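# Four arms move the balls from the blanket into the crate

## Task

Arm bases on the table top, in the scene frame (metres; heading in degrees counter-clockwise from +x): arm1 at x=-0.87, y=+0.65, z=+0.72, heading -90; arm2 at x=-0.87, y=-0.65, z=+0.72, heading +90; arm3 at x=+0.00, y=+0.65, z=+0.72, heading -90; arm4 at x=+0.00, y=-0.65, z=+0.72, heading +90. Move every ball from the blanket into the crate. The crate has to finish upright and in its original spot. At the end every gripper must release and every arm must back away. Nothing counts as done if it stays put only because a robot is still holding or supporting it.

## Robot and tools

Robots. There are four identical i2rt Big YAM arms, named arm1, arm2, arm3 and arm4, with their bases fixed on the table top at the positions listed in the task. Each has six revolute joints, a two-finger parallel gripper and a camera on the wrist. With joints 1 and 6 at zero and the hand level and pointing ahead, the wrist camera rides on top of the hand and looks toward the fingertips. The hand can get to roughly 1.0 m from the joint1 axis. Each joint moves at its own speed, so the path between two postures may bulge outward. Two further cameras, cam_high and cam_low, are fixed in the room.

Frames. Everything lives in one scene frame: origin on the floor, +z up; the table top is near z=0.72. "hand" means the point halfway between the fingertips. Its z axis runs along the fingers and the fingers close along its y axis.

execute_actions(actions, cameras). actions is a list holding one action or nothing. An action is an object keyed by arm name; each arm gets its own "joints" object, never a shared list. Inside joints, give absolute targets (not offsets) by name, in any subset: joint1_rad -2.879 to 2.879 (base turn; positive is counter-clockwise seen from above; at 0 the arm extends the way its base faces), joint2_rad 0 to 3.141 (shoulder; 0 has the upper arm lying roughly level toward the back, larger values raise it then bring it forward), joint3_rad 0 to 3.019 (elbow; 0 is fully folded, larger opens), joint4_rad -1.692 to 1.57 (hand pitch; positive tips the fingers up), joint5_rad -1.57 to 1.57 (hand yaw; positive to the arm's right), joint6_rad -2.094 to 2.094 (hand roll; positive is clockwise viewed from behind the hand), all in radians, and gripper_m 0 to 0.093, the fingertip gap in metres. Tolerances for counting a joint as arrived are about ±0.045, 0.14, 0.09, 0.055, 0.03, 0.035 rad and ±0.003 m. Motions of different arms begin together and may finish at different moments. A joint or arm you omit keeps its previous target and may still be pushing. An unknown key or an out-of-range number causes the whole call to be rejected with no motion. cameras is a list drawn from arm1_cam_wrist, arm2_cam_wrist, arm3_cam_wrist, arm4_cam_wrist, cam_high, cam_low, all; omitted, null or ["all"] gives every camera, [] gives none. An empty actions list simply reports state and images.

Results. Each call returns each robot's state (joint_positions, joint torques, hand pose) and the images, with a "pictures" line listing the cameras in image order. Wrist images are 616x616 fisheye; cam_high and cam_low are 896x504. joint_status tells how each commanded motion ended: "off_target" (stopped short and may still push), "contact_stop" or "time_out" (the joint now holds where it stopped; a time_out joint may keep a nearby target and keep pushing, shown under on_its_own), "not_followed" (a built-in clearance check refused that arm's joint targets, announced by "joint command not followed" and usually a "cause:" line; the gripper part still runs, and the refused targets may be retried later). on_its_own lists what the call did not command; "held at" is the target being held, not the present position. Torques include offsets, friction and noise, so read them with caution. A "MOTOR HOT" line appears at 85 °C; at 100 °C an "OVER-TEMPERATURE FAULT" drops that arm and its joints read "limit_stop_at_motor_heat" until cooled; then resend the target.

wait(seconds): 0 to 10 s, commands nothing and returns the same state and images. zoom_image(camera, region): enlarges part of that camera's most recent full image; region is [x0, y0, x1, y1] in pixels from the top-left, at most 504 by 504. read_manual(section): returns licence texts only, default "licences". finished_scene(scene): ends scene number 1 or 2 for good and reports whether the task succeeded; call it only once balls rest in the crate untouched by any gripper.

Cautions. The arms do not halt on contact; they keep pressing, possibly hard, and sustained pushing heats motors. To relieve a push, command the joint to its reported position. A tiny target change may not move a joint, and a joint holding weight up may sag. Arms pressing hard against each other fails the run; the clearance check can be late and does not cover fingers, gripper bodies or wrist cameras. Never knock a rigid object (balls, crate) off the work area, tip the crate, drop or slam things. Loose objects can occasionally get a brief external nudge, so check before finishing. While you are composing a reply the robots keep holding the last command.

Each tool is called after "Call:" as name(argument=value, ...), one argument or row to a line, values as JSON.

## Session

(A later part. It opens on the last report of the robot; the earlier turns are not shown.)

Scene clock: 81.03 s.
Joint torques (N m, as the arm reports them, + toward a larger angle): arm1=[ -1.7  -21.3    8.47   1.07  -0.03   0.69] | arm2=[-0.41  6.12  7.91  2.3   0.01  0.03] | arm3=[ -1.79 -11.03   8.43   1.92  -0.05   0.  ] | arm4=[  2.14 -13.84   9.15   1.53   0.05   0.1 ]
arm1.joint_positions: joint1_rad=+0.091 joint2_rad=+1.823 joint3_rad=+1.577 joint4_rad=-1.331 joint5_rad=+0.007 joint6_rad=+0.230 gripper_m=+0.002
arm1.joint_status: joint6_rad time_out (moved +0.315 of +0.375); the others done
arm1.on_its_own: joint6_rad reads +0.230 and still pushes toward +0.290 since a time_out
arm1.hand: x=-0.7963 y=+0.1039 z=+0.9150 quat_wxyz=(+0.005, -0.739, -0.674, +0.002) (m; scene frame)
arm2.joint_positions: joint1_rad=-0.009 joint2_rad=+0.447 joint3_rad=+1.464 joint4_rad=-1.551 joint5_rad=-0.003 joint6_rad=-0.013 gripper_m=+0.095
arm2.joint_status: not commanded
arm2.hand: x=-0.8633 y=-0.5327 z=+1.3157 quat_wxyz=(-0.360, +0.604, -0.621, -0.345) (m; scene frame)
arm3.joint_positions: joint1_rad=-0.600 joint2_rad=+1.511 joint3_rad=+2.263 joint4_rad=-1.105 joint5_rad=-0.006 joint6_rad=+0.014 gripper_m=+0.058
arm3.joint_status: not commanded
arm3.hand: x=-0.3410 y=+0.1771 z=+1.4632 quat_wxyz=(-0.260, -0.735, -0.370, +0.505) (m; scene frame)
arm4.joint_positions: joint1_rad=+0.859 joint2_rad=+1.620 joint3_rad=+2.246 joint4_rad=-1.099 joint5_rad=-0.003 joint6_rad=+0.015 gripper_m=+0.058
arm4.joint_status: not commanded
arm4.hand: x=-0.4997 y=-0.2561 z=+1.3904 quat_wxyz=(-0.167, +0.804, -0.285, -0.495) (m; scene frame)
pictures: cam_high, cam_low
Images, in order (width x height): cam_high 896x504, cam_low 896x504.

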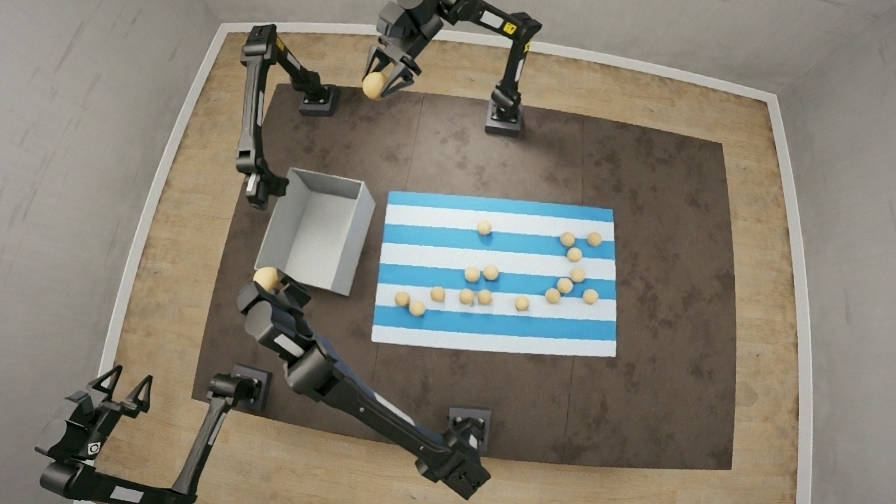

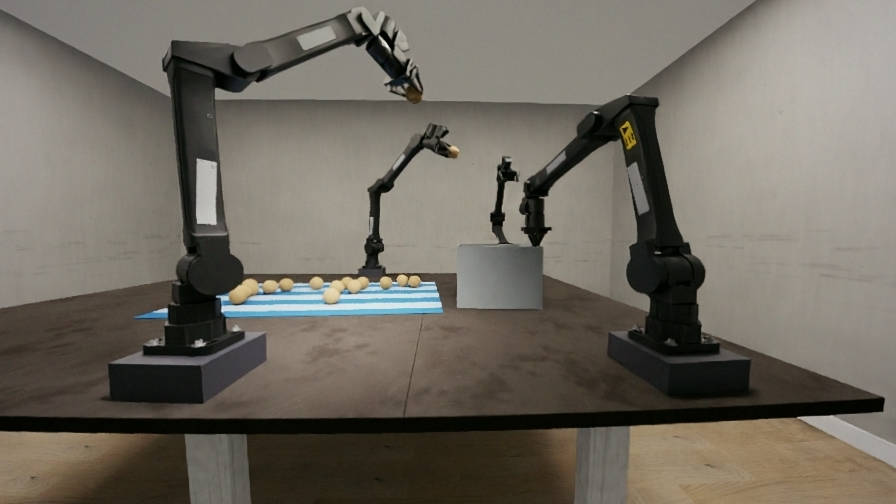

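Call:
execute_actions(
  actions=[
    {"arm1":{"joints":{"gripper_m":0.06}},"arm4":{"joints":{"joint1_rad":0.85,"joint2_rad":1.95,"joint3_rad":2.35}}},
  ],
  cameras=[],
)

Call:
execute_actions(
  actions=[
    {"arm1":{"joints":{"joint2_rad":0.5}},"arm3":{"joints":{"joint3_rad":2.35,"joint1_rad":-0.79}}},
  ],
  cameras=[],
)

Call:
execute_actions(
  actions=[
    {"arm4":{"joints":{"joint2_rad":2.33}},"arm3":{"joints":{"joint2_rad":2.33}}},
  ],
  cameras=["arm4_cam_wrist","cam_high","cam_low"],
)

Scene clock: 99.20 s.
Joint torques (N m, as the arm reports them, + toward a larger angle): arm1=[ -2.46 -21.32   8.53   0.89  -0.02   0.2 ] | arm2=[-0.4   6.1   7.92  2.29  0.02  0.03] | arm3=[ -1.82 -11.01   8.43   1.92  -0.05   0.  ] | arm4=[  1.42 -19.61  10.97   1.3    0.05   0.08]
arm1.joint_positions: joint1_rad=+0.091 joint2_rad=+1.823 joint3_rad=+1.575 joint4_rad=-1.329 joint5_rad=+0.007 joint6_rad=+0.277 gripper_m=+0.060
arm1.joint_status: all done
arm1.on_its_own: joint6_rad moved +0.047 to your old target +0.290
arm1.hand: x=-0.7963 y=+0.1041 z=+0.9144 quat_wxyz=(+0.005, -0.755, -0.656, +0.002) (m; scene frame)
arm2.joint_positions: joint1_rad=-0.009 joint2_rad=+0.447 joint3_rad=+1.464 joint4_rad=-1.551 joint5_rad=-0.003 joint6_rad=-0.013 gripper_m=+0.095
arm2.joint_status: not commanded
arm2.hand: x=-0.8633 y=-0.5327 z=+1.3157 quat_wxyz=(-0.360, +0.604, -0.621, -0.345) (m; scene frame)
arm3.joint_positions: joint1_rad=-0.600 joint2_rad=+1.511 joint3_rad=+2.263 joint4_rad=-1.105 joint5_rad=-0.006 joint6_rad=+0.014 gripper_m=+0.058
arm3.joint_status: not commanded
arm3.hand: x=-0.3410 y=+0.1771 z=+1.4632 quat_wxyz=(-0.260, -0.735, -0.370, +0.505) (m; scene frame)
arm4.joint_positions: joint1_rad=+0.859 joint2_rad=+1.960 joint3_rad=+2.309 joint4_rad=-1.099 joint5_rad=-0.003 joint6_rad=+0.015 gripper_m=+0.058
arm4.joint_status: all done
arm4.hand: x=-0.6022 y=-0.1748 z=+1.1907 quat_wxyz=(-0.127, +0.864, -0.306, -0.378) (m; scene frame)
pictures: none
No camera images: the call's "cameras" was empty. Leave "cameras" out to get every camera's image.

Scene clock: 100.90 s.
Joint torques (N m, as the arm reports them, + toward a larger angle): arm1=[-2.17  7.28  5.66  2.4  -0.03  0.14] | arm2=[-0.41  6.06  7.91  2.3   0.02  0.03] | arm3=[ -1.02 -10.9   12.32   1.94  -0.1    0.01] | arm4=[  1.53 -19.21  11.01   1.33   0.04   0.09]
arm1.joint_positions: joint1_rad=+0.091 joint2_rad=+0.488 joint3_rad=+1.571 joint4_rad=-1.323 joint5_rad=+0.007 joint6_rad=+0.277 gripper_m=+0.060
arm1.joint_status: all done
arm1.hand: x=-0.8522 y=+0.5141 z=+1.4208 quat_wxyz=(-0.515, -0.595, -0.514, +0.340) (m; scene frame)
arm2.joint_positions: joint1_rad=-0.009 joint2_rad=+0.447 joint3_rad=+1.464 joint4_rad=-1.551 joint5_rad=-0.003 joint6_rad=-0.013 gripper_m=+0.095
arm2.joint_status: not commanded
arm2.hand: x=-0.8633 y=-0.5327 z=+1.3157 quat_wxyz=(-0.360, +0.604, -0.621, -0.345) (m; scene frame)
arm3.joint_positions: joint1_rad=-0.801 joint2_rad=+1.511 joint3_rad=+2.291 joint4_rad=-1.105 joint5_rad=-0.005 joint6_rad=+0.013 gripper_m=+0.058
arm3.joint_status: all done
arm3.hand: x=-0.4235 y=+0.2584 z=+1.4786 quat_wxyz=(-0.211, -0.760, -0.292, +0.541) (m; scene frame)
arm4.joint_positions: joint1_rad=+0.859 joint2_rad=+1.960 joint3_rad=+2.309 joint4_rad=-1.099 joint5_rad=-0.003 joint6_rad=+0.015 gripper_m=+0.058
arm4.joint_status: not commanded
arm4.hand: x=-0.6022 y=-0.1748 z=+1.1907 quat_wxyz=(-0.127, +0.864, -0.306, -0.378) (m; scene frame)
pictures: none
No camera images: the call's "cameras" was empty. Leave "cameras" out to get every camera's image.

Scene clock: 102.37 s.
Joint torques (N m, as the arm reports them, + toward a larger angle): arm1=[-1.34  7.32  5.84  2.51 -0.02  0.18] | arm2=[-0.44  6.07  7.9   2.29  0.02  0.03] | arm3=[ -2.35 -23.41   9.48   1.02  -0.16   0.19] | arm4=[  2.93 -24.84   9.85   0.69   0.19  -0.03]
arm1.joint_positions: joint1_rad=+0.091 joint2_rad=+0.488 joint3_rad=+1.571 joint4_rad=-1.323 joint5_rad=+0.007 joint6_rad=+0.277 gripper_m=+0.060
arm1.joint_status: not commanded
arm1.hand: x=-0.8522 y=+0.5141 z=+1.4208 quat_wxyz=(-0.515, -0.595, -0.514, +0.340) (m; scene frame)
arm2.joint_positions: joint1_rad=-0.009 joint2_rad=+0.447 joint3_rad=+1.464 joint4_rad=-1.551 joint5_rad=-0.003 joint6_rad=-0.013 gripper_m=+0.095
arm2.joint_status: not commanded
arm2.hand: x=-0.8633 y=-0.5327 z=+1.3157 quat_wxyz=(-0.360, +0.604, -0.621, -0.345) (m; scene frame)
arm3.joint_positions: joint1_rad=-0.782 joint2_rad=+2.324 joint3_rad=+2.348 joint4_rad=-1.099 joint5_rad=-0.004 joint6_rad=-0.008 gripper_m=+0.057
arm3.joint_status: all done
arm3.hand: x=-0.6041 y=+0.0803 z=+0.9271 quat_wxyz=(-0.086, -0.900, -0.362, +0.226) (m; scene frame)
arm4.joint_positions: joint1_rad=+0.841 joint2_rad=+2.354 joint3_rad=+2.330 joint4_rad=-1.093 joint5_rad=-0.006 joint6_rad=+0.026 gripper_m=+0.058
arm4.joint_status: all done
arm4.hand: x=-0.6399 y=-0.1268 z=+0.8937 quat_wxyz=(-0.071, +0.914, -0.339, -0.214) (m; scene frame)
pictures: arm4_cam_wrist, cam_high, cam_low
Images, in order (width x height): arm4_cam_wrist 616x616, cam_high 896x504, cam_low 896x504.

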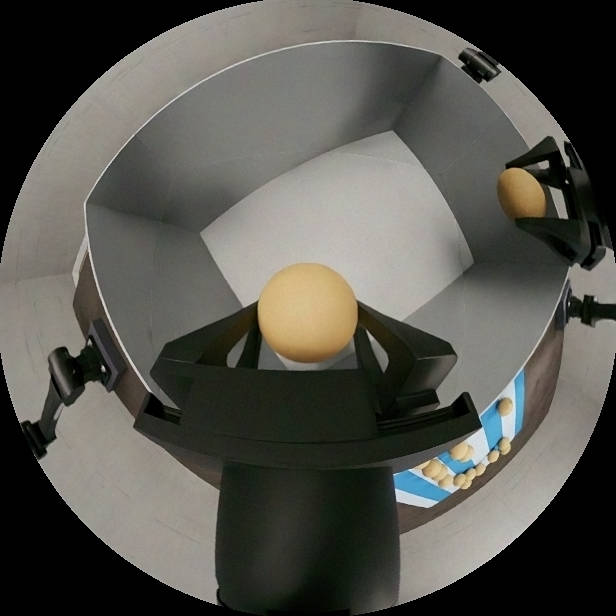

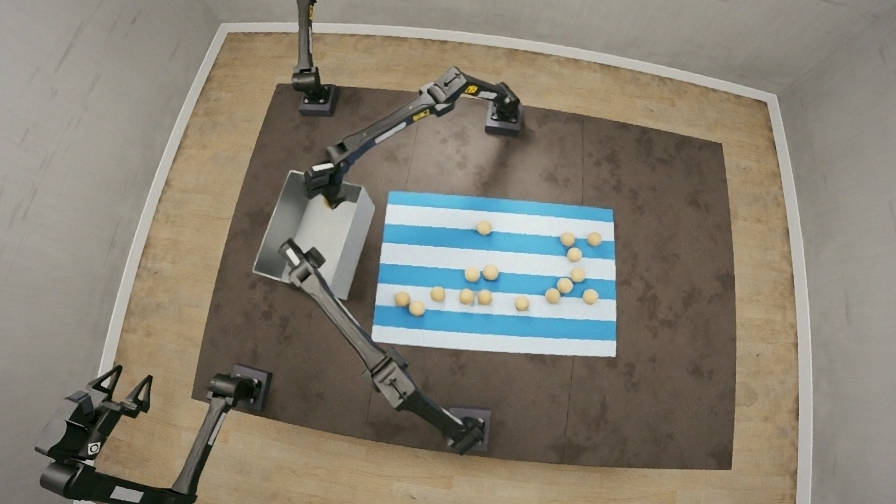

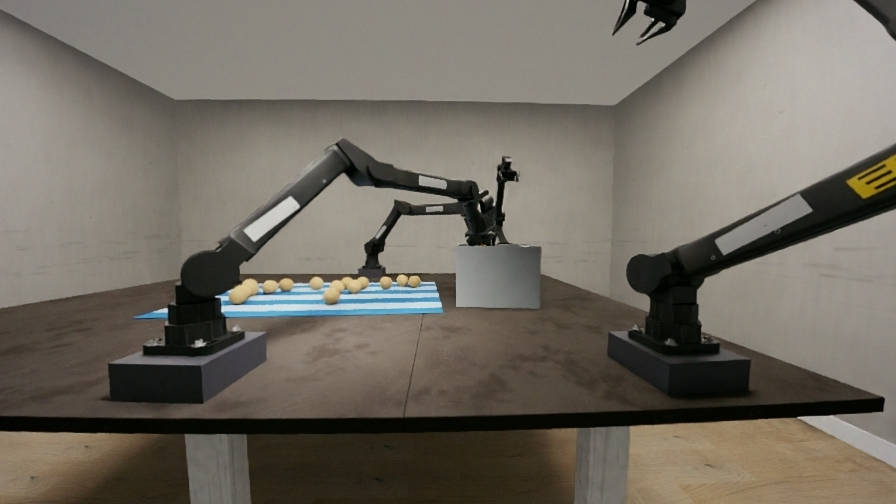

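Call:
execute_actions(
  actions=[
    {"arm4":{"joints":{"gripper_m":0.093,"joint2_rad":2.27}},"arm3":{"joints":{"gripper_m":0.093,"joint2_rad":2.27}}},
  ],
  cameras=[],
)

Call:
execute_actions(
  actions=[
    {"arm4":{"joints":{"joint2_rad":1.4,"joint3_rad":1.7,"joint4_rad":-1.4}},"arm3":{"joints":{"joint2_rad":1.4,"joint3_rad":1.7,"joint4_rad":-1.4}}},
  ],
  cameras=[],
)

Call:
execute_actions(
  actions=[
    {"arm4":{"joints":{"joint1_rad":0.488,"joint2_rad":1.685,"joint3_rad":1.29,"joint4_rad":-1.14,"joint6_rad":-0.4}},"arm3":{"joints":{"joint1_rad":-0.02,"joint2_rad":1.803,"joint3_rad":1.444,"joint4_rad":-1.19}}},
  ],
  cameras=["arm3_cam_wrist","arm4_cam_wrist","cam_high"],
)

Scene clock: 110.77 s.
Joint torques (N m, as the arm reports them, + toward a larger angle): arm1=[-1.7   7.25  5.87  2.47 -0.05  0.15] | arm2=[-0.42  6.08  7.91  2.29  0.01  0.03] | arm3=[ -2.42 -25.01   9.69   1.05  -0.15   0.19] | arm4=[  2.78 -23.33   9.74   0.76   0.18  -0.05]
arm1.joint_positions: joint1_rad=+0.091 joint2_rad=+0.488 joint3_rad=+1.571 joint4_rad=-1.323 joint5_rad=+0.007 joint6_rad=+0.277 gripper_m=+0.060
arm1.joint_status: not commanded
arm1.hand: x=-0.8522 y=+0.5141 z=+1.4208 quat_wxyz=(-0.515, -0.595, -0.514, +0.340) (m; scene frame)
arm2.joint_positions: joint1_rad=-0.009 joint2_rad=+0.447 joint3_rad=+1.464 joint4_rad=-1.551 joint5_rad=-0.003 joint6_rad=-0.013 gripper_m=+0.095
arm2.joint_status: not commanded
arm2.hand: x=-0.8633 y=-0.5327 z=+1.3157 quat_wxyz=(-0.360, +0.604, -0.621, -0.345) (m; scene frame)
arm3.joint_positions: joint1_rad=-0.782 joint2_rad=+2.287 joint3_rad=+2.348 joint4_rad=-1.099 joint5_rad=-0.004 joint6_rad=-0.008 gripper_m=+0.093
arm3.joint_status: all done
arm3.hand: x=-0.6031 y=+0.0809 z=+0.9563 quat_wxyz=(-0.092, -0.896, -0.361, +0.242) (m; scene frame)
arm4.joint_positions: joint1_rad=+0.841 joint2_rad=+2.283 joint3_rad=+2.330 joint4_rad=-1.093 joint5_rad=-0.006 joint6_rad=+0.026 gripper_m=+0.093
arm4.joint_status: all done
arm4.hand: x=-0.6388 y=-0.1277 z=+0.9511 quat_wxyz=(-0.082, +0.906, -0.336, -0.246) (m; scene frame)
pictures: none
No camera images: the call's "cameras" was empty. Leave "cameras" out to get every camera's image.

Scene clock: 112.70 s.
Joint torques (N m, as the arm reports them, + toward a larger angle): arm1=[-1.94  7.23  5.64  2.4  -0.05  0.18] | arm2=[-0.46  6.1   7.91  2.29  0.02  0.03] | arm3=[-2.33 -9.87  8.54  0.81  0.02  0.23] | arm4=[  2.89 -10.22   8.81   0.49  -0.08  -0.09]
arm1.joint_positions: joint1_rad=+0.091 joint2_rad=+0.488 joint3_rad=+1.571 joint4_rad=-1.323 joint5_rad=+0.007 joint6_rad=+0.277 gripper_m=+0.060
arm1.joint_status: not commanded
arm1.hand: x=-0.8522 y=+0.5141 z=+1.4208 quat_wxyz=(-0.515, -0.595, -0.514, +0.340) (m; scene frame)
arm2.joint_positions: joint1_rad=-0.009 joint2_rad=+0.447 joint3_rad=+1.464 joint4_rad=-1.551 joint5_rad=-0.003 joint6_rad=-0.013 gripper_m=+0.095
arm2.joint_status: not commanded
arm2.hand: x=-0.8633 y=-0.5327 z=+1.3157 quat_wxyz=(-0.360, +0.604, -0.621, -0.345) (m; scene frame)
arm3.joint_positions: joint1_rad=-0.782 joint2_rad=+1.402 joint3_rad=+1.706 joint4_rad=-1.394 joint5_rad=-0.008 joint6_rad=-0.012 gripper_m=+0.093
arm3.joint_status: all done
arm3.hand: x=-0.3662 y=+0.2999 z=+1.1877 quat_wxyz=(-0.085, -0.901, -0.365, +0.218) (m; scene frame)
arm4.joint_positions: joint1_rad=+0.840 joint2_rad=+1.405 joint3_rad=+1.690 joint4_rad=-1.388 joint5_rad=+0.000 joint6_rad=+0.030 gripper_m=+0.093
arm4.joint_status: all done
arm4.hand: x=-0.3894 y=-0.3305 z=+1.1760 quat_wxyz=(-0.075, +0.911, -0.341, -0.220) (m; scene frame)
pictures: none
No camera images: the call's "cameras" was empty. Leave "cameras" out to get every camera's image.

Scene clock: 114.27 s.
Joint torques (N m, as the arm reports them, + toward a larger angle): arm1=[-1.6   7.05  5.76  2.5  -0.07  0.14] | arm2=[-0.42  6.06  7.91  2.29  0.02  0.03] | arm3=[ -2.36 -15.13   9.17   0.3   -0.05   0.22] | arm4=[  2.56 -13.08   9.71   0.51   0.04  -0.13]
arm1.joint_positions: joint1_rad=+0.091 joint2_rad=+0.488 joint3_rad=+1.571 joint4_rad=-1.323 joint5_rad=+0.007 joint6_rad=+0.277 gripper_m=+0.060
arm1.joint_status: not commanded
arm1.hand: x=-0.8522 y=+0.5141 z=+1.4208 quat_wxyz=(-0.515, -0.595, -0.514, +0.340) (m; scene frame)
arm2.joint_positions: joint1_rad=-0.009 joint2_rad=+0.447 joint3_rad=+1.464 joint4_rad=-1.551 joint5_rad=-0.003 joint6_rad=-0.013 gripper_m=+0.095
arm2.joint_status: not commanded
arm2.hand: x=-0.8633 y=-0.5327 z=+1.3157 quat_wxyz=(-0.360, +0.604, -0.621, -0.345) (m; scene frame)
arm3.joint_positions: joint1_rad=-0.010 joint2_rad=+1.802 joint3_rad=+1.429 joint4_rad=-1.192 joint5_rad=-0.007 joint6_rad=-0.011 gripper_m=+0.093
arm3.joint_status: all done
arm3.hand: x=-0.0228 y=+0.1175 z=+0.8728 quat_wxyz=(+0.000, -0.719, -0.695, -0.004) (m; scene frame)
arm4.joint_positions: joint1_rad=+0.482 joint2_rad=+1.689 joint3_rad=+1.250 joint4_rad=-1.151 joint5_rad=-0.004 joint6_rad=-0.384 gripper_m=+0.093
arm4.joint_status: all done
arm4.hand: x=-0.2384 y=-0.2394 z=+0.8637 quat_wxyz=(+0.007, +0.946, -0.325, +0.006) (m; scene frame)
pictures: arm3_cam_wrist, arm4_cam_wrist, cam_high
Images, in order (width x height): arm3_cam_wrist 616x616, arm4_cam_wrist 616x616, cam_high 896x504.

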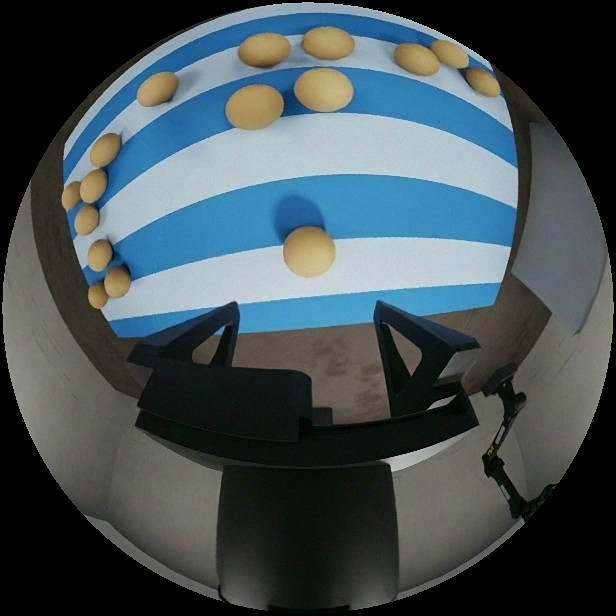

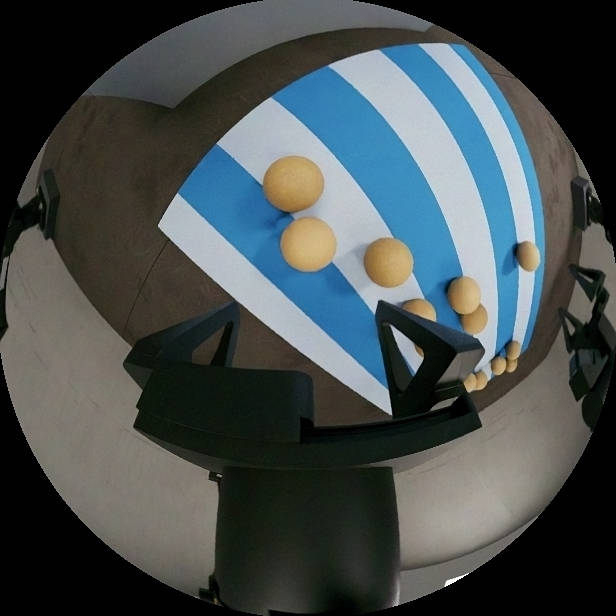

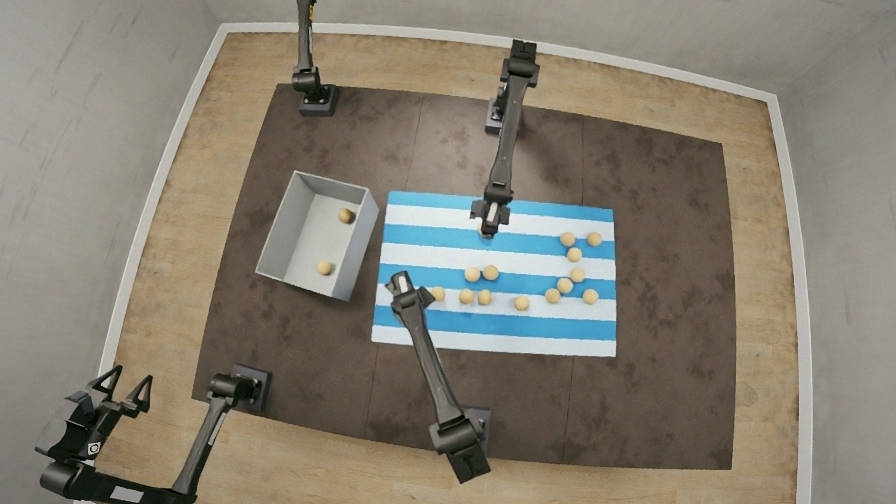

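Call:
execute_actions(
  actions=[
    {"arm4":{"joints":{"joint1_rad":0.5,"joint2_rad":1.84,"joint3_rad":1.165,"joint4_rad":-0.86,"joint6_rad":-0.65,"gripper_m":0.084}},"arm3":{"joints":{"joint2_rad":1.947,"joint3_rad":1.33,"joint4_rad":-0.936}}},
  ],
  cameras=["arm4_cam_wrist"],
)

Call:
execute_actions(
  actions=[
    {"arm4":{"joints":{"gripper_m":0.05}},"arm3":{"joints":{"gripper_m":0.05}}},
  ],
  cameras=[],
)

Call:
execute_actions(
  actions=[
    {"arm4":{"joints":{"joint2_rad":1.4,"joint3_rad":1.5,"joint4_rad":-1.1}},"arm3":{"joints":{"joint2_rad":1.4,"joint3_rad":1.5,"joint4_rad":-1.1}}},
  ],
  cameras=[],
)

Call:
execute_actions(
  actions=[
    {"arm4":{"joints":{"joint1_rad":0.84,"joint3_rad":2.0,"joint6_rad":0}},"arm3":{"joints":{"joint1_rad":-0.77,"joint3_rad":2.0}}},
  ],
  cameras=[],
)

Call:
execute_actions(
  actions=[
    {"arm4":{"joints":{"joint2_rad":2.24,"joint3_rad":2.38}},"arm3":{"joints":{"joint2_rad":2.24,"joint3_rad":2.38}}},
  ],
  cameras=["cam_low"],
)

Call:
execute_actions(
  actions=[
    {"arm4":{"joints":{"gripper_m":0.093}},"arm3":{"joints":{"gripper_m":0.093}}},
  ],
  cameras=[],
)

Call:
execute_actions(
  actions=[
    {"arm4":{"joints":{"joint2_rad":1.3,"joint3_rad":1.9}},"arm3":{"joints":{"joint2_rad":1.3,"joint3_rad":1.9}}},
  ],
  cameras=[],
)

Call:
execute_actions(
  actions=[
    {"arm4":{"joints":{"joint1_rad":0.575,"joint2_rad":1.82,"joint3_rad":1.48,"joint4_rad":-1.195}},"arm3":{"joints":{"joint1_rad":0.715,"joint2_rad":2.17,"joint3_rad":2.07,"joint4_rad":-1.414}}},
  ],
  cameras=["arm3_cam_wrist","arm4_cam_wrist","cam_high"],
)

Scene clock: 135.63 s.
Joint torques (N m, as the arm reports them, + toward a larger angle): arm1=[-1.89  6.8   5.75  2.45 -0.04  0.16] | arm2=[-0.46  6.08  7.91  2.3   0.01  0.03] | arm3=[ -2.33 -17.54   7.29   0.56  -0.05   0.22] | arm4=[  2.93 -15.38   7.24   0.64   0.01  -0.11]
arm1.joint_positions: joint1_rad=+0.091 joint2_rad=+0.488 joint3_rad=+1.571 joint4_rad=-1.323 joint5_rad=+0.007 joint6_rad=+0.277 gripper_m=+0.060
arm1.joint_status: not commanded
arm1.hand: x=-0.8522 y=+0.5141 z=+1.4208 quat_wxyz=(-0.515, -0.595, -0.514, +0.340) (m; scene frame)
arm2.joint_positions: joint1_rad=-0.009 joint2_rad=+0.447 joint3_rad=+1.464 joint4_rad=-1.551 joint5_rad=-0.003 joint6_rad=-0.013 gripper_m=+0.095
arm2.joint_status: not commanded
arm2.hand: x=-0.8633 y=-0.5327 z=+1.3157 quat_wxyz=(-0.360, +0.604, -0.621, -0.345) (m; scene frame)
arm3.joint_positions: joint1_rad=-0.010 joint2_rad=+1.965 joint3_rad=+1.324 joint4_rad=-0.945 joint5_rad=-0.007 joint6_rad=-0.011 gripper_m=+0.093
arm3.joint_status: all done
arm3.hand: x=-0.0229 y=+0.1183 z=+0.7542 quat_wxyz=(+0.007, -0.719, -0.695, -0.012) (m; scene frame)
arm4.joint_positions: joint1_rad=+0.490 joint2_rad=+1.861 joint3_rad=+1.146 joint4_rad=-0.875 joint5_rad=-0.004 joint6_rad=-0.634 gripper_m=+0.084
arm4.joint_status: all done
arm4.hand: x=-0.2437 y=-0.2374 z=+0.7507 quat_wxyz=(+0.008, +0.980, -0.201, +0.005) (m; scene frame)
pictures: arm4_cam_wrist
Images, in order (width x height): arm4_cam_wrist 616x616.

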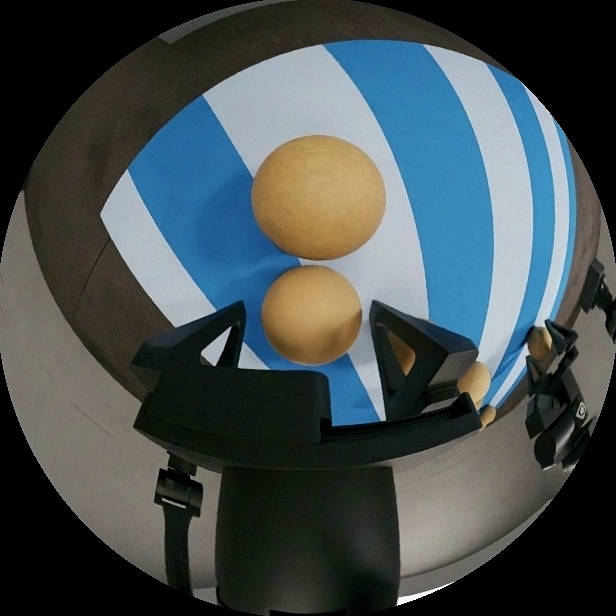

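Scene clock: 136.20 s.
Joint torques (N m, as the arm reports them, + toward a larger angle): arm1=[-1.88  7.69  5.78  2.56 -0.06  0.16] | arm2=[-0.45  6.08  7.91  2.29  0.01  0.03] | arm3=[ -2.39 -17.59   7.33   0.55  -0.05   0.22] | arm4=[  3.01 -15.27   7.2    0.7    0.02  -0.11]
arm1.joint_positions: joint1_rad=+0.091 joint2_rad=+0.488 joint3_rad=+1.571 joint4_rad=-1.323 joint5_rad=+0.007 joint6_rad=+0.277 gripper_m=+0.060
arm1.joint_status: not commanded
arm1.hand: x=-0.8522 y=+0.5141 z=+1.4208 quat_wxyz=(-0.515, -0.595, -0.514, +0.340) (m; scene frame)
arm2.joint_positions: joint1_rad=-0.009 joint2_rad=+0.447 joint3_rad=+1.464 joint4_rad=-1.551 joint5_rad=-0.003 joint6_rad=-0.013 gripper_m=+0.095
arm2.joint_status: not commanded
arm2.hand: x=-0.8633 y=-0.5327 z=+1.3157 quat_wxyz=(-0.360, +0.604, -0.621, -0.345) (m; scene frame)
arm3.joint_positions: joint1_rad=-0.010 joint2_rad=+1.965 joint3_rad=+1.324 joint4_rad=-0.945 joint5_rad=-0.006 joint6_rad=-0.011 gripper_m=+0.057
arm3.joint_status: gripper_m off_target (ended at +0.057, target +0.050)
arm3.hand: x=-0.0229 y=+0.1183 z=+0.7542 quat_wxyz=(+0.007, -0.719, -0.695, -0.011) (m; scene frame)
arm4.joint_positions: joint1_rad=+0.490 joint2_rad=+1.861 joint3_rad=+1.146 joint4_rad=-0.875 joint5_rad=-0.004 joint6_rad=-0.634 gripper_m=+0.058
arm4.joint_status: gripper_m off_target (ended at +0.058, target +0.050)
arm4.hand: x=-0.2437 y=-0.2374 z=+0.7507 quat_wxyz=(+0.008, +0.980, -0.200, +0.005) (m; scene frame)
pictures: none
No camera images: the call's "cameras" was empty. Leave "cameras" out to get every camera's image.

Scene clock: 137.83 s.
Joint torques (N m, as the arm reports them, + toward a larger angle): arm1=[-1.99  7.38  5.85  2.44 -0.04  0.16] | arm2=[-0.43  6.11  7.9   2.29  0.01  0.03] | arm3=[ -2.38 -11.27  11.39   0.9   -0.05   0.22] | arm4=[  3.33 -11.75   9.61   0.75   0.03  -0.08]
arm1.joint_positions: joint1_rad=+0.091 joint2_rad=+0.488 joint3_rad=+1.571 joint4_rad=-1.323 joint5_rad=+0.007 joint6_rad=+0.277 gripper_m=+0.060
arm1.joint_status: not commanded
arm1.hand: x=-0.8522 y=+0.5141 z=+1.4208 quat_wxyz=(-0.515, -0.595, -0.514, +0.340) (m; scene frame)
arm2.joint_positions: joint1_rad=-0.009 joint2_rad=+0.447 joint3_rad=+1.464 joint4_rad=-1.551 joint5_rad=-0.003 joint6_rad=-0.013 gripper_m=+0.095
arm2.joint_status: not commanded
arm2.hand: x=-0.8633 y=-0.5327 z=+1.3157 quat_wxyz=(-0.360, +0.604, -0.621, -0.345) (m; scene frame)
arm3.joint_positions: joint1_rad=-0.010 joint2_rad=+1.408 joint3_rad=+1.476 joint4_rad=-1.095 joint5_rad=-0.006 joint6_rad=-0.011 gripper_m=+0.057
arm3.joint_status: all done
arm3.hand: x=-0.0231 y=+0.1111 z=+1.1047 quat_wxyz=(-0.183, -0.693, -0.671, +0.189) (m; scene frame)
arm4.joint_positions: joint1_rad=+0.490 joint2_rad=+1.415 joint3_rad=+1.484 joint4_rad=-1.090 joint5_rad=-0.004 joint6_rad=-0.634 gripper_m=+0.058
arm4.joint_status: all done
arm4.hand: x=-0.2746 y=-0.1856 z=+1.1046 quat_wxyz=(-0.200, +0.943, -0.192, -0.183) (m; scene frame)
pictures: none
No camera images: the call's "cameras" was empty. Leave "cameras" out to get every camera's image.

Scene clock: 139.47 s.
Joint torques (N m, as the arm reports them, + toward a larger angle): arm1=[-2.24  7.32  5.69  2.43 -0.06  0.16] | arm2=[-0.42  6.1   7.91  2.29  0.01  0.03] | arm3=[-1.97 -9.15 12.96  1.71 -0.12  0.22] | arm4=[ 1.7  -8.69 10.18  1.38  0.12  0.29]
arm1.joint_positions: joint1_rad=+0.091 joint2_rad=+0.488 joint3_rad=+1.571 joint4_rad=-1.323 joint5_rad=+0.007 joint6_rad=+0.277 gripper_m=+0.060
arm1.joint_status: not commanded
arm1.hand: x=-0.8522 y=+0.5141 z=+1.4208 quat_wxyz=(-0.515, -0.595, -0.514, +0.340) (m; scene frame)
arm2.joint_positions: joint1_rad=-0.009 joint2_rad=+0.447 joint3_rad=+1.464 joint4_rad=-1.551 joint5_rad=-0.003 joint6_rad=-0.013 gripper_m=+0.095
arm2.joint_status: not commanded
arm2.hand: x=-0.8633 y=-0.5327 z=+1.3157 quat_wxyz=(-0.360, +0.604, -0.621, -0.345) (m; scene frame)
arm3.joint_positions: joint1_rad=-0.767 joint2_rad=+1.396 joint3_rad=+1.947 joint4_rad=-1.102 joint5_rad=-0.004 joint6_rad=-0.011 gripper_m=+0.057
arm3.joint_status: all done
arm3.hand: x=-0.4005 y=+0.2551 z=+1.3622 quat_wxyz=(-0.178, -0.808, -0.336, +0.451) (m; scene frame)
arm4.joint_positions: joint1_rad=+0.848 joint2_rad=+1.393 joint3_rad=+1.964 joint4_rad=-1.097 joint5_rad=-0.005 joint6_rad=-0.017 gripper_m=+0.058
arm4.joint_status: all done
arm4.hand: x=-0.4331 y=-0.3017 z=+1.3707 quat_wxyz=(-0.169, +0.820, -0.280, -0.470) (m; scene frame)
pictures: none
No camera images: the call's "cameras" was empty. Leave "cameras" out to get every camera's image.

Scene clock: 141.63 s.
Joint torques (N m, as the arm reports them, + toward a larger angle): arm1=[-1.83  7.08  5.76  2.49 -0.04  0.15] | arm2=[-0.43  6.08  7.9   2.29  0.02  0.03] | arm3=[ -2.05 -22.91  11.71   1.3   -0.12   0.22] | arm4=[  1.36 -22.89  11.55   1.02   0.12   0.27]
arm1.joint_positions: joint1_rad=+0.091 joint2_rad=+0.488 joint3_rad=+1.571 joint4_rad=-1.323 joint5_rad=+0.007 joint6_rad=+0.277 gripper_m=+0.060
arm1.joint_status: not commanded
arm1.hand: x=-0.8522 y=+0.5141 z=+1.4208 quat_wxyz=(-0.515, -0.595, -0.514, +0.340) (m; scene frame)
arm2.joint_positions: joint1_rad=-0.009 joint2_rad=+0.447 joint3_rad=+1.464 joint4_rad=-1.551 joint5_rad=-0.003 joint6_rad=-0.013 gripper_m=+0.095
arm2.joint_status: not commanded
arm2.hand: x=-0.8633 y=-0.5327 z=+1.3157 quat_wxyz=(-0.360, +0.604, -0.621, -0.345) (m; scene frame)
arm3.joint_positions: joint1_rad=-0.767 joint2_rad=+2.238 joint3_rad=+2.352 joint4_rad=-1.104 joint5_rad=-0.004 joint6_rad=-0.011 gripper_m=+0.057
arm3.joint_status: all done
arm3.hand: x=-0.5917 y=+0.0741 z=+0.9977 quat_wxyz=(-0.103, -0.886, -0.366, +0.263) (m; scene frame)
arm4.joint_positions: joint1_rad=+0.848 joint2_rad=+2.246 joint3_rad=+2.333 joint4_rad=-1.099 joint5_rad=-0.005 joint6_rad=-0.016 gripper_m=+0.058
arm4.joint_status: all done
arm4.hand: x=-0.6403 y=-0.1340 z=+0.9815 quat_wxyz=(-0.092, +0.909, -0.312, -0.260) (m; scene frame)
pictures: cam_low
Images, in order (width x height): cam_low 896x504.

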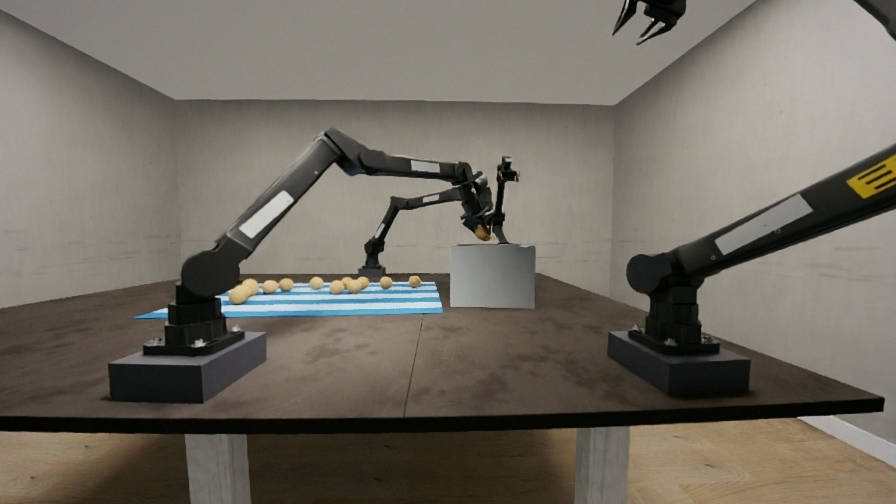

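Scene clock: 142.20 s.
Joint torques (N m, as the arm reports them, + toward a larger angle): arm1=[-2.25  7.2   5.86  2.37 -0.07  0.15] | arm2=[-0.43  6.09  7.91  2.29  0.01  0.03] | arm3=[ -2.04 -22.69  11.73   1.3   -0.12   0.22] | arm4=[  1.35 -22.6   11.47   1.03   0.14   0.26]
arm1.joint_positions: joint1_rad=+0.091 joint2_rad=+0.488 joint3_rad=+1.571 joint4_rad=-1.323 joint5_rad=+0.007 joint6_rad=+0.277 gripper_m=+0.060
arm1.joint_status: not commanded
arm1.hand: x=-0.8522 y=+0.5141 z=+1.4208 quat_wxyz=(-0.515, -0.595, -0.514, +0.340) (m; scene frame)
arm2.joint_positions: joint1_rad=-0.009 joint2_rad=+0.447 joint3_rad=+1.464 joint4_rad=-1.551 joint5_rad=-0.003 joint6_rad=-0.013 gripper_m=+0.095
arm2.joint_status: not commanded
arm2.hand: x=-0.8633 y=-0.5327 z=+1.3157 quat_wxyz=(-0.360, +0.604, -0.621, -0.345) (m; scene frame)
arm3.joint_positions: joint1_rad=-0.767 joint2_rad=+2.238 joint3_rad=+2.352 joint4_rad=-1.104 joint5_rad=-0.004 joint6_rad=-0.011 gripper_m=+0.093
arm3.joint_status: all done
arm3.hand: x=-0.5917 y=+0.0741 z=+0.9977 quat_wxyz=(-0.103, -0.886, -0.366, +0.263) (m; scene frame)
arm4.joint_positions: joint1_rad=+0.848 joint2_rad=+2.246 joint3_rad=+2.333 joint4_rad=-1.099 joint5_rad=-0.005 joint6_rad=-0.016 gripper_m=+0.093
arm4.joint_status: all done
arm4.hand: x=-0.6403 y=-0.1340 z=+0.9815 quat_wxyz=(-0.092, +0.909, -0.312, -0.260) (m; scene frame)
pictures: none
No camera images: the call's "cameras" was empty. Leave "cameras" out to get every camera's image.

Scene clock: 144.30 s.
Joint torques (N m, as the arm reports them, + toward a larger angle): arm1=[-1.93  7.32  5.79  2.21 -0.1   0.17] | arm2=[-0.45  6.11  7.9   2.3   0.01  0.03] | arm3=[-1.97 -8.6   8.64  1.79 -0.12  0.22] | arm4=[ 1.77 -8.6   8.86  1.5   0.12  0.27]
arm1.joint_positions: joint1_rad=+0.091 joint2_rad=+0.488 joint3_rad=+1.571 joint4_rad=-1.323 joint5_rad=+0.007 joint6_rad=+0.277 gripper_m=+0.060
arm1.joint_status: not commanded
arm1.hand: x=-0.8522 y=+0.5141 z=+1.4208 quat_wxyz=(-0.515, -0.595, -0.514, +0.340) (m; scene frame)
arm2.joint_positions: joint1_rad=-0.009 joint2_rad=+0.447 joint3_rad=+1.464 joint4_rad=-1.551 joint5_rad=-0.003 joint6_rad=-0.013 gripper_m=+0.095
arm2.joint_status: not commanded
arm2.hand: x=-0.8633 y=-0.5327 z=+1.3157 quat_wxyz=(-0.360, +0.604, -0.621, -0.345) (m; scene frame)
arm3.joint_positions: joint1_rad=-0.767 joint2_rad=+1.312 joint3_rad=+1.900 joint4_rad=-1.104 joint5_rad=-0.004 joint6_rad=-0.011 gripper_m=+0.093
arm3.joint_status: all done
arm3.hand: x=-0.3751 y=+0.2796 z=+1.3804 quat_wxyz=(-0.184, -0.800, -0.332, +0.465) (m; scene frame)
arm4.joint_positions: joint1_rad=+0.848 joint2_rad=+1.315 joint3_rad=+1.883 joint4_rad=-1.099 joint5_rad=-0.005 joint6_rad=-0.016 gripper_m=+0.093
arm4.joint_status: all done
arm4.hand: x=-0.4094 y=-0.3208 z=+1.3682 quat_wxyz=(-0.168, +0.821, -0.281, -0.468) (m; scene frame)
pictures: none
No camera images: the call's "cameras" was empty. Leave "cameras" out to get every camera's image.

Scene clock: 146.40 s.
Joint torques (N m, as the arm reports them, + toward a larger angle): arm1=[-1.83  7.48  5.86  2.46 -0.04  0.16] | arm2=[-0.42  6.11  7.9   2.3   0.01  0.03] | arm3=[ -1.32 -20.76   9.79   0.    -0.02   0.22] | arm4=[  2.92 -14.56   9.73  -0.03   0.14   0.27]
arm1.joint_positions: joint1_rad=+0.091 joint2_rad=+0.488 joint3_rad=+1.571 joint4_rad=-1.323 joint5_rad=+0.007 joint6_rad=+0.277 gripper_m=+0.060
arm1.joint_status: not commanded
arm1.hand: x=-0.8522 y=+0.5141 z=+1.4208 quat_wxyz=(-0.515, -0.595, -0.514, +0.340) (m; scene frame)
arm2.joint_positions: joint1_rad=-0.009 joint2_rad=+0.447 joint3_rad=+1.464 joint4_rad=-1.551 joint5_rad=-0.003 joint6_rad=-0.013 gripper_m=+0.095
arm2.joint_status: not commanded
arm2.hand: x=-0.8633 y=-0.5327 z=+1.3157 quat_wxyz=(-0.360, +0.604, -0.621, -0.345) (m; scene frame)
arm3.joint_positions: joint1_rad=+0.711 joint2_rad=+2.170 joint3_rad=+2.057 joint4_rad=-1.407 joint5_rad=-0.007 joint6_rad=-0.011 gripper_m=+0.093
arm3.joint_status: all done
arm3.hand: x=+0.4289 y=+0.1166 z=+0.8906 quat_wxyz=(-0.022, -0.427, -0.904, +0.003) (m; scene frame)
arm4.joint_positions: joint1_rad=+0.565 joint2_rad=+1.817 joint3_rad=+1.443 joint4_rad=-1.188 joint5_rad=-0.005 joint6_rad=-0.015 gripper_m=+0.093
arm4.joint_status: all done
arm4.hand: x=-0.3078 y=-0.2092 z=+0.8691 quat_wxyz=(+0.000, +0.890, -0.456, -0.005) (m; scene frame)
pictures: arm3_cam_wrist, arm4_cam_wrist, cam_high
Images, in order (width x height): arm3_cam_wrist 616x616, arm4_cam_wrist 616x616, cam_high 896x504.

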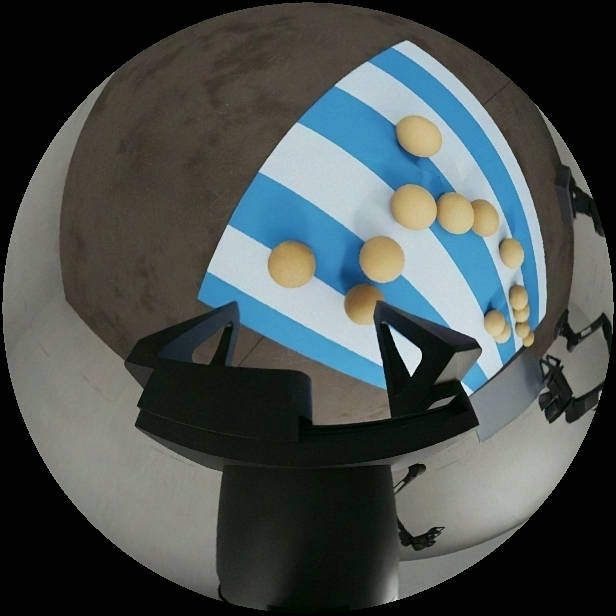

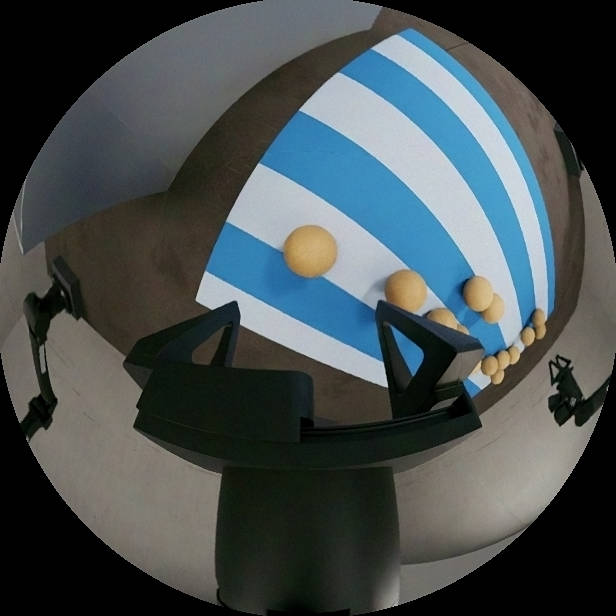

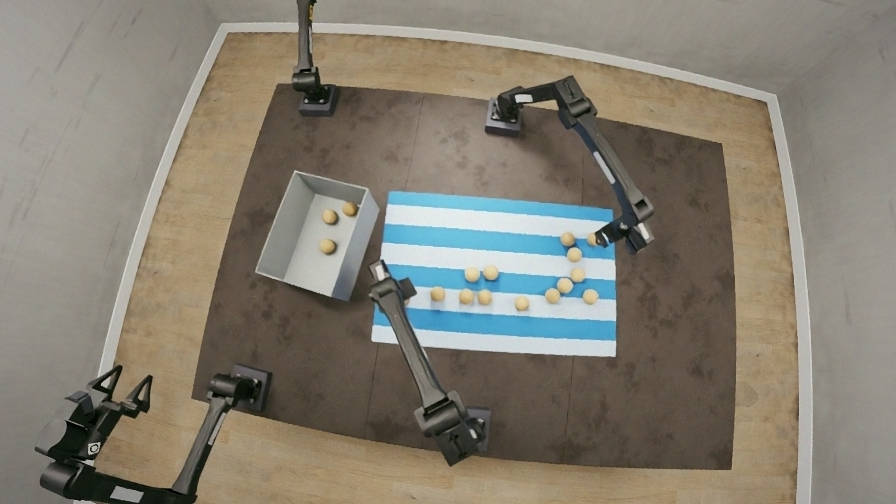

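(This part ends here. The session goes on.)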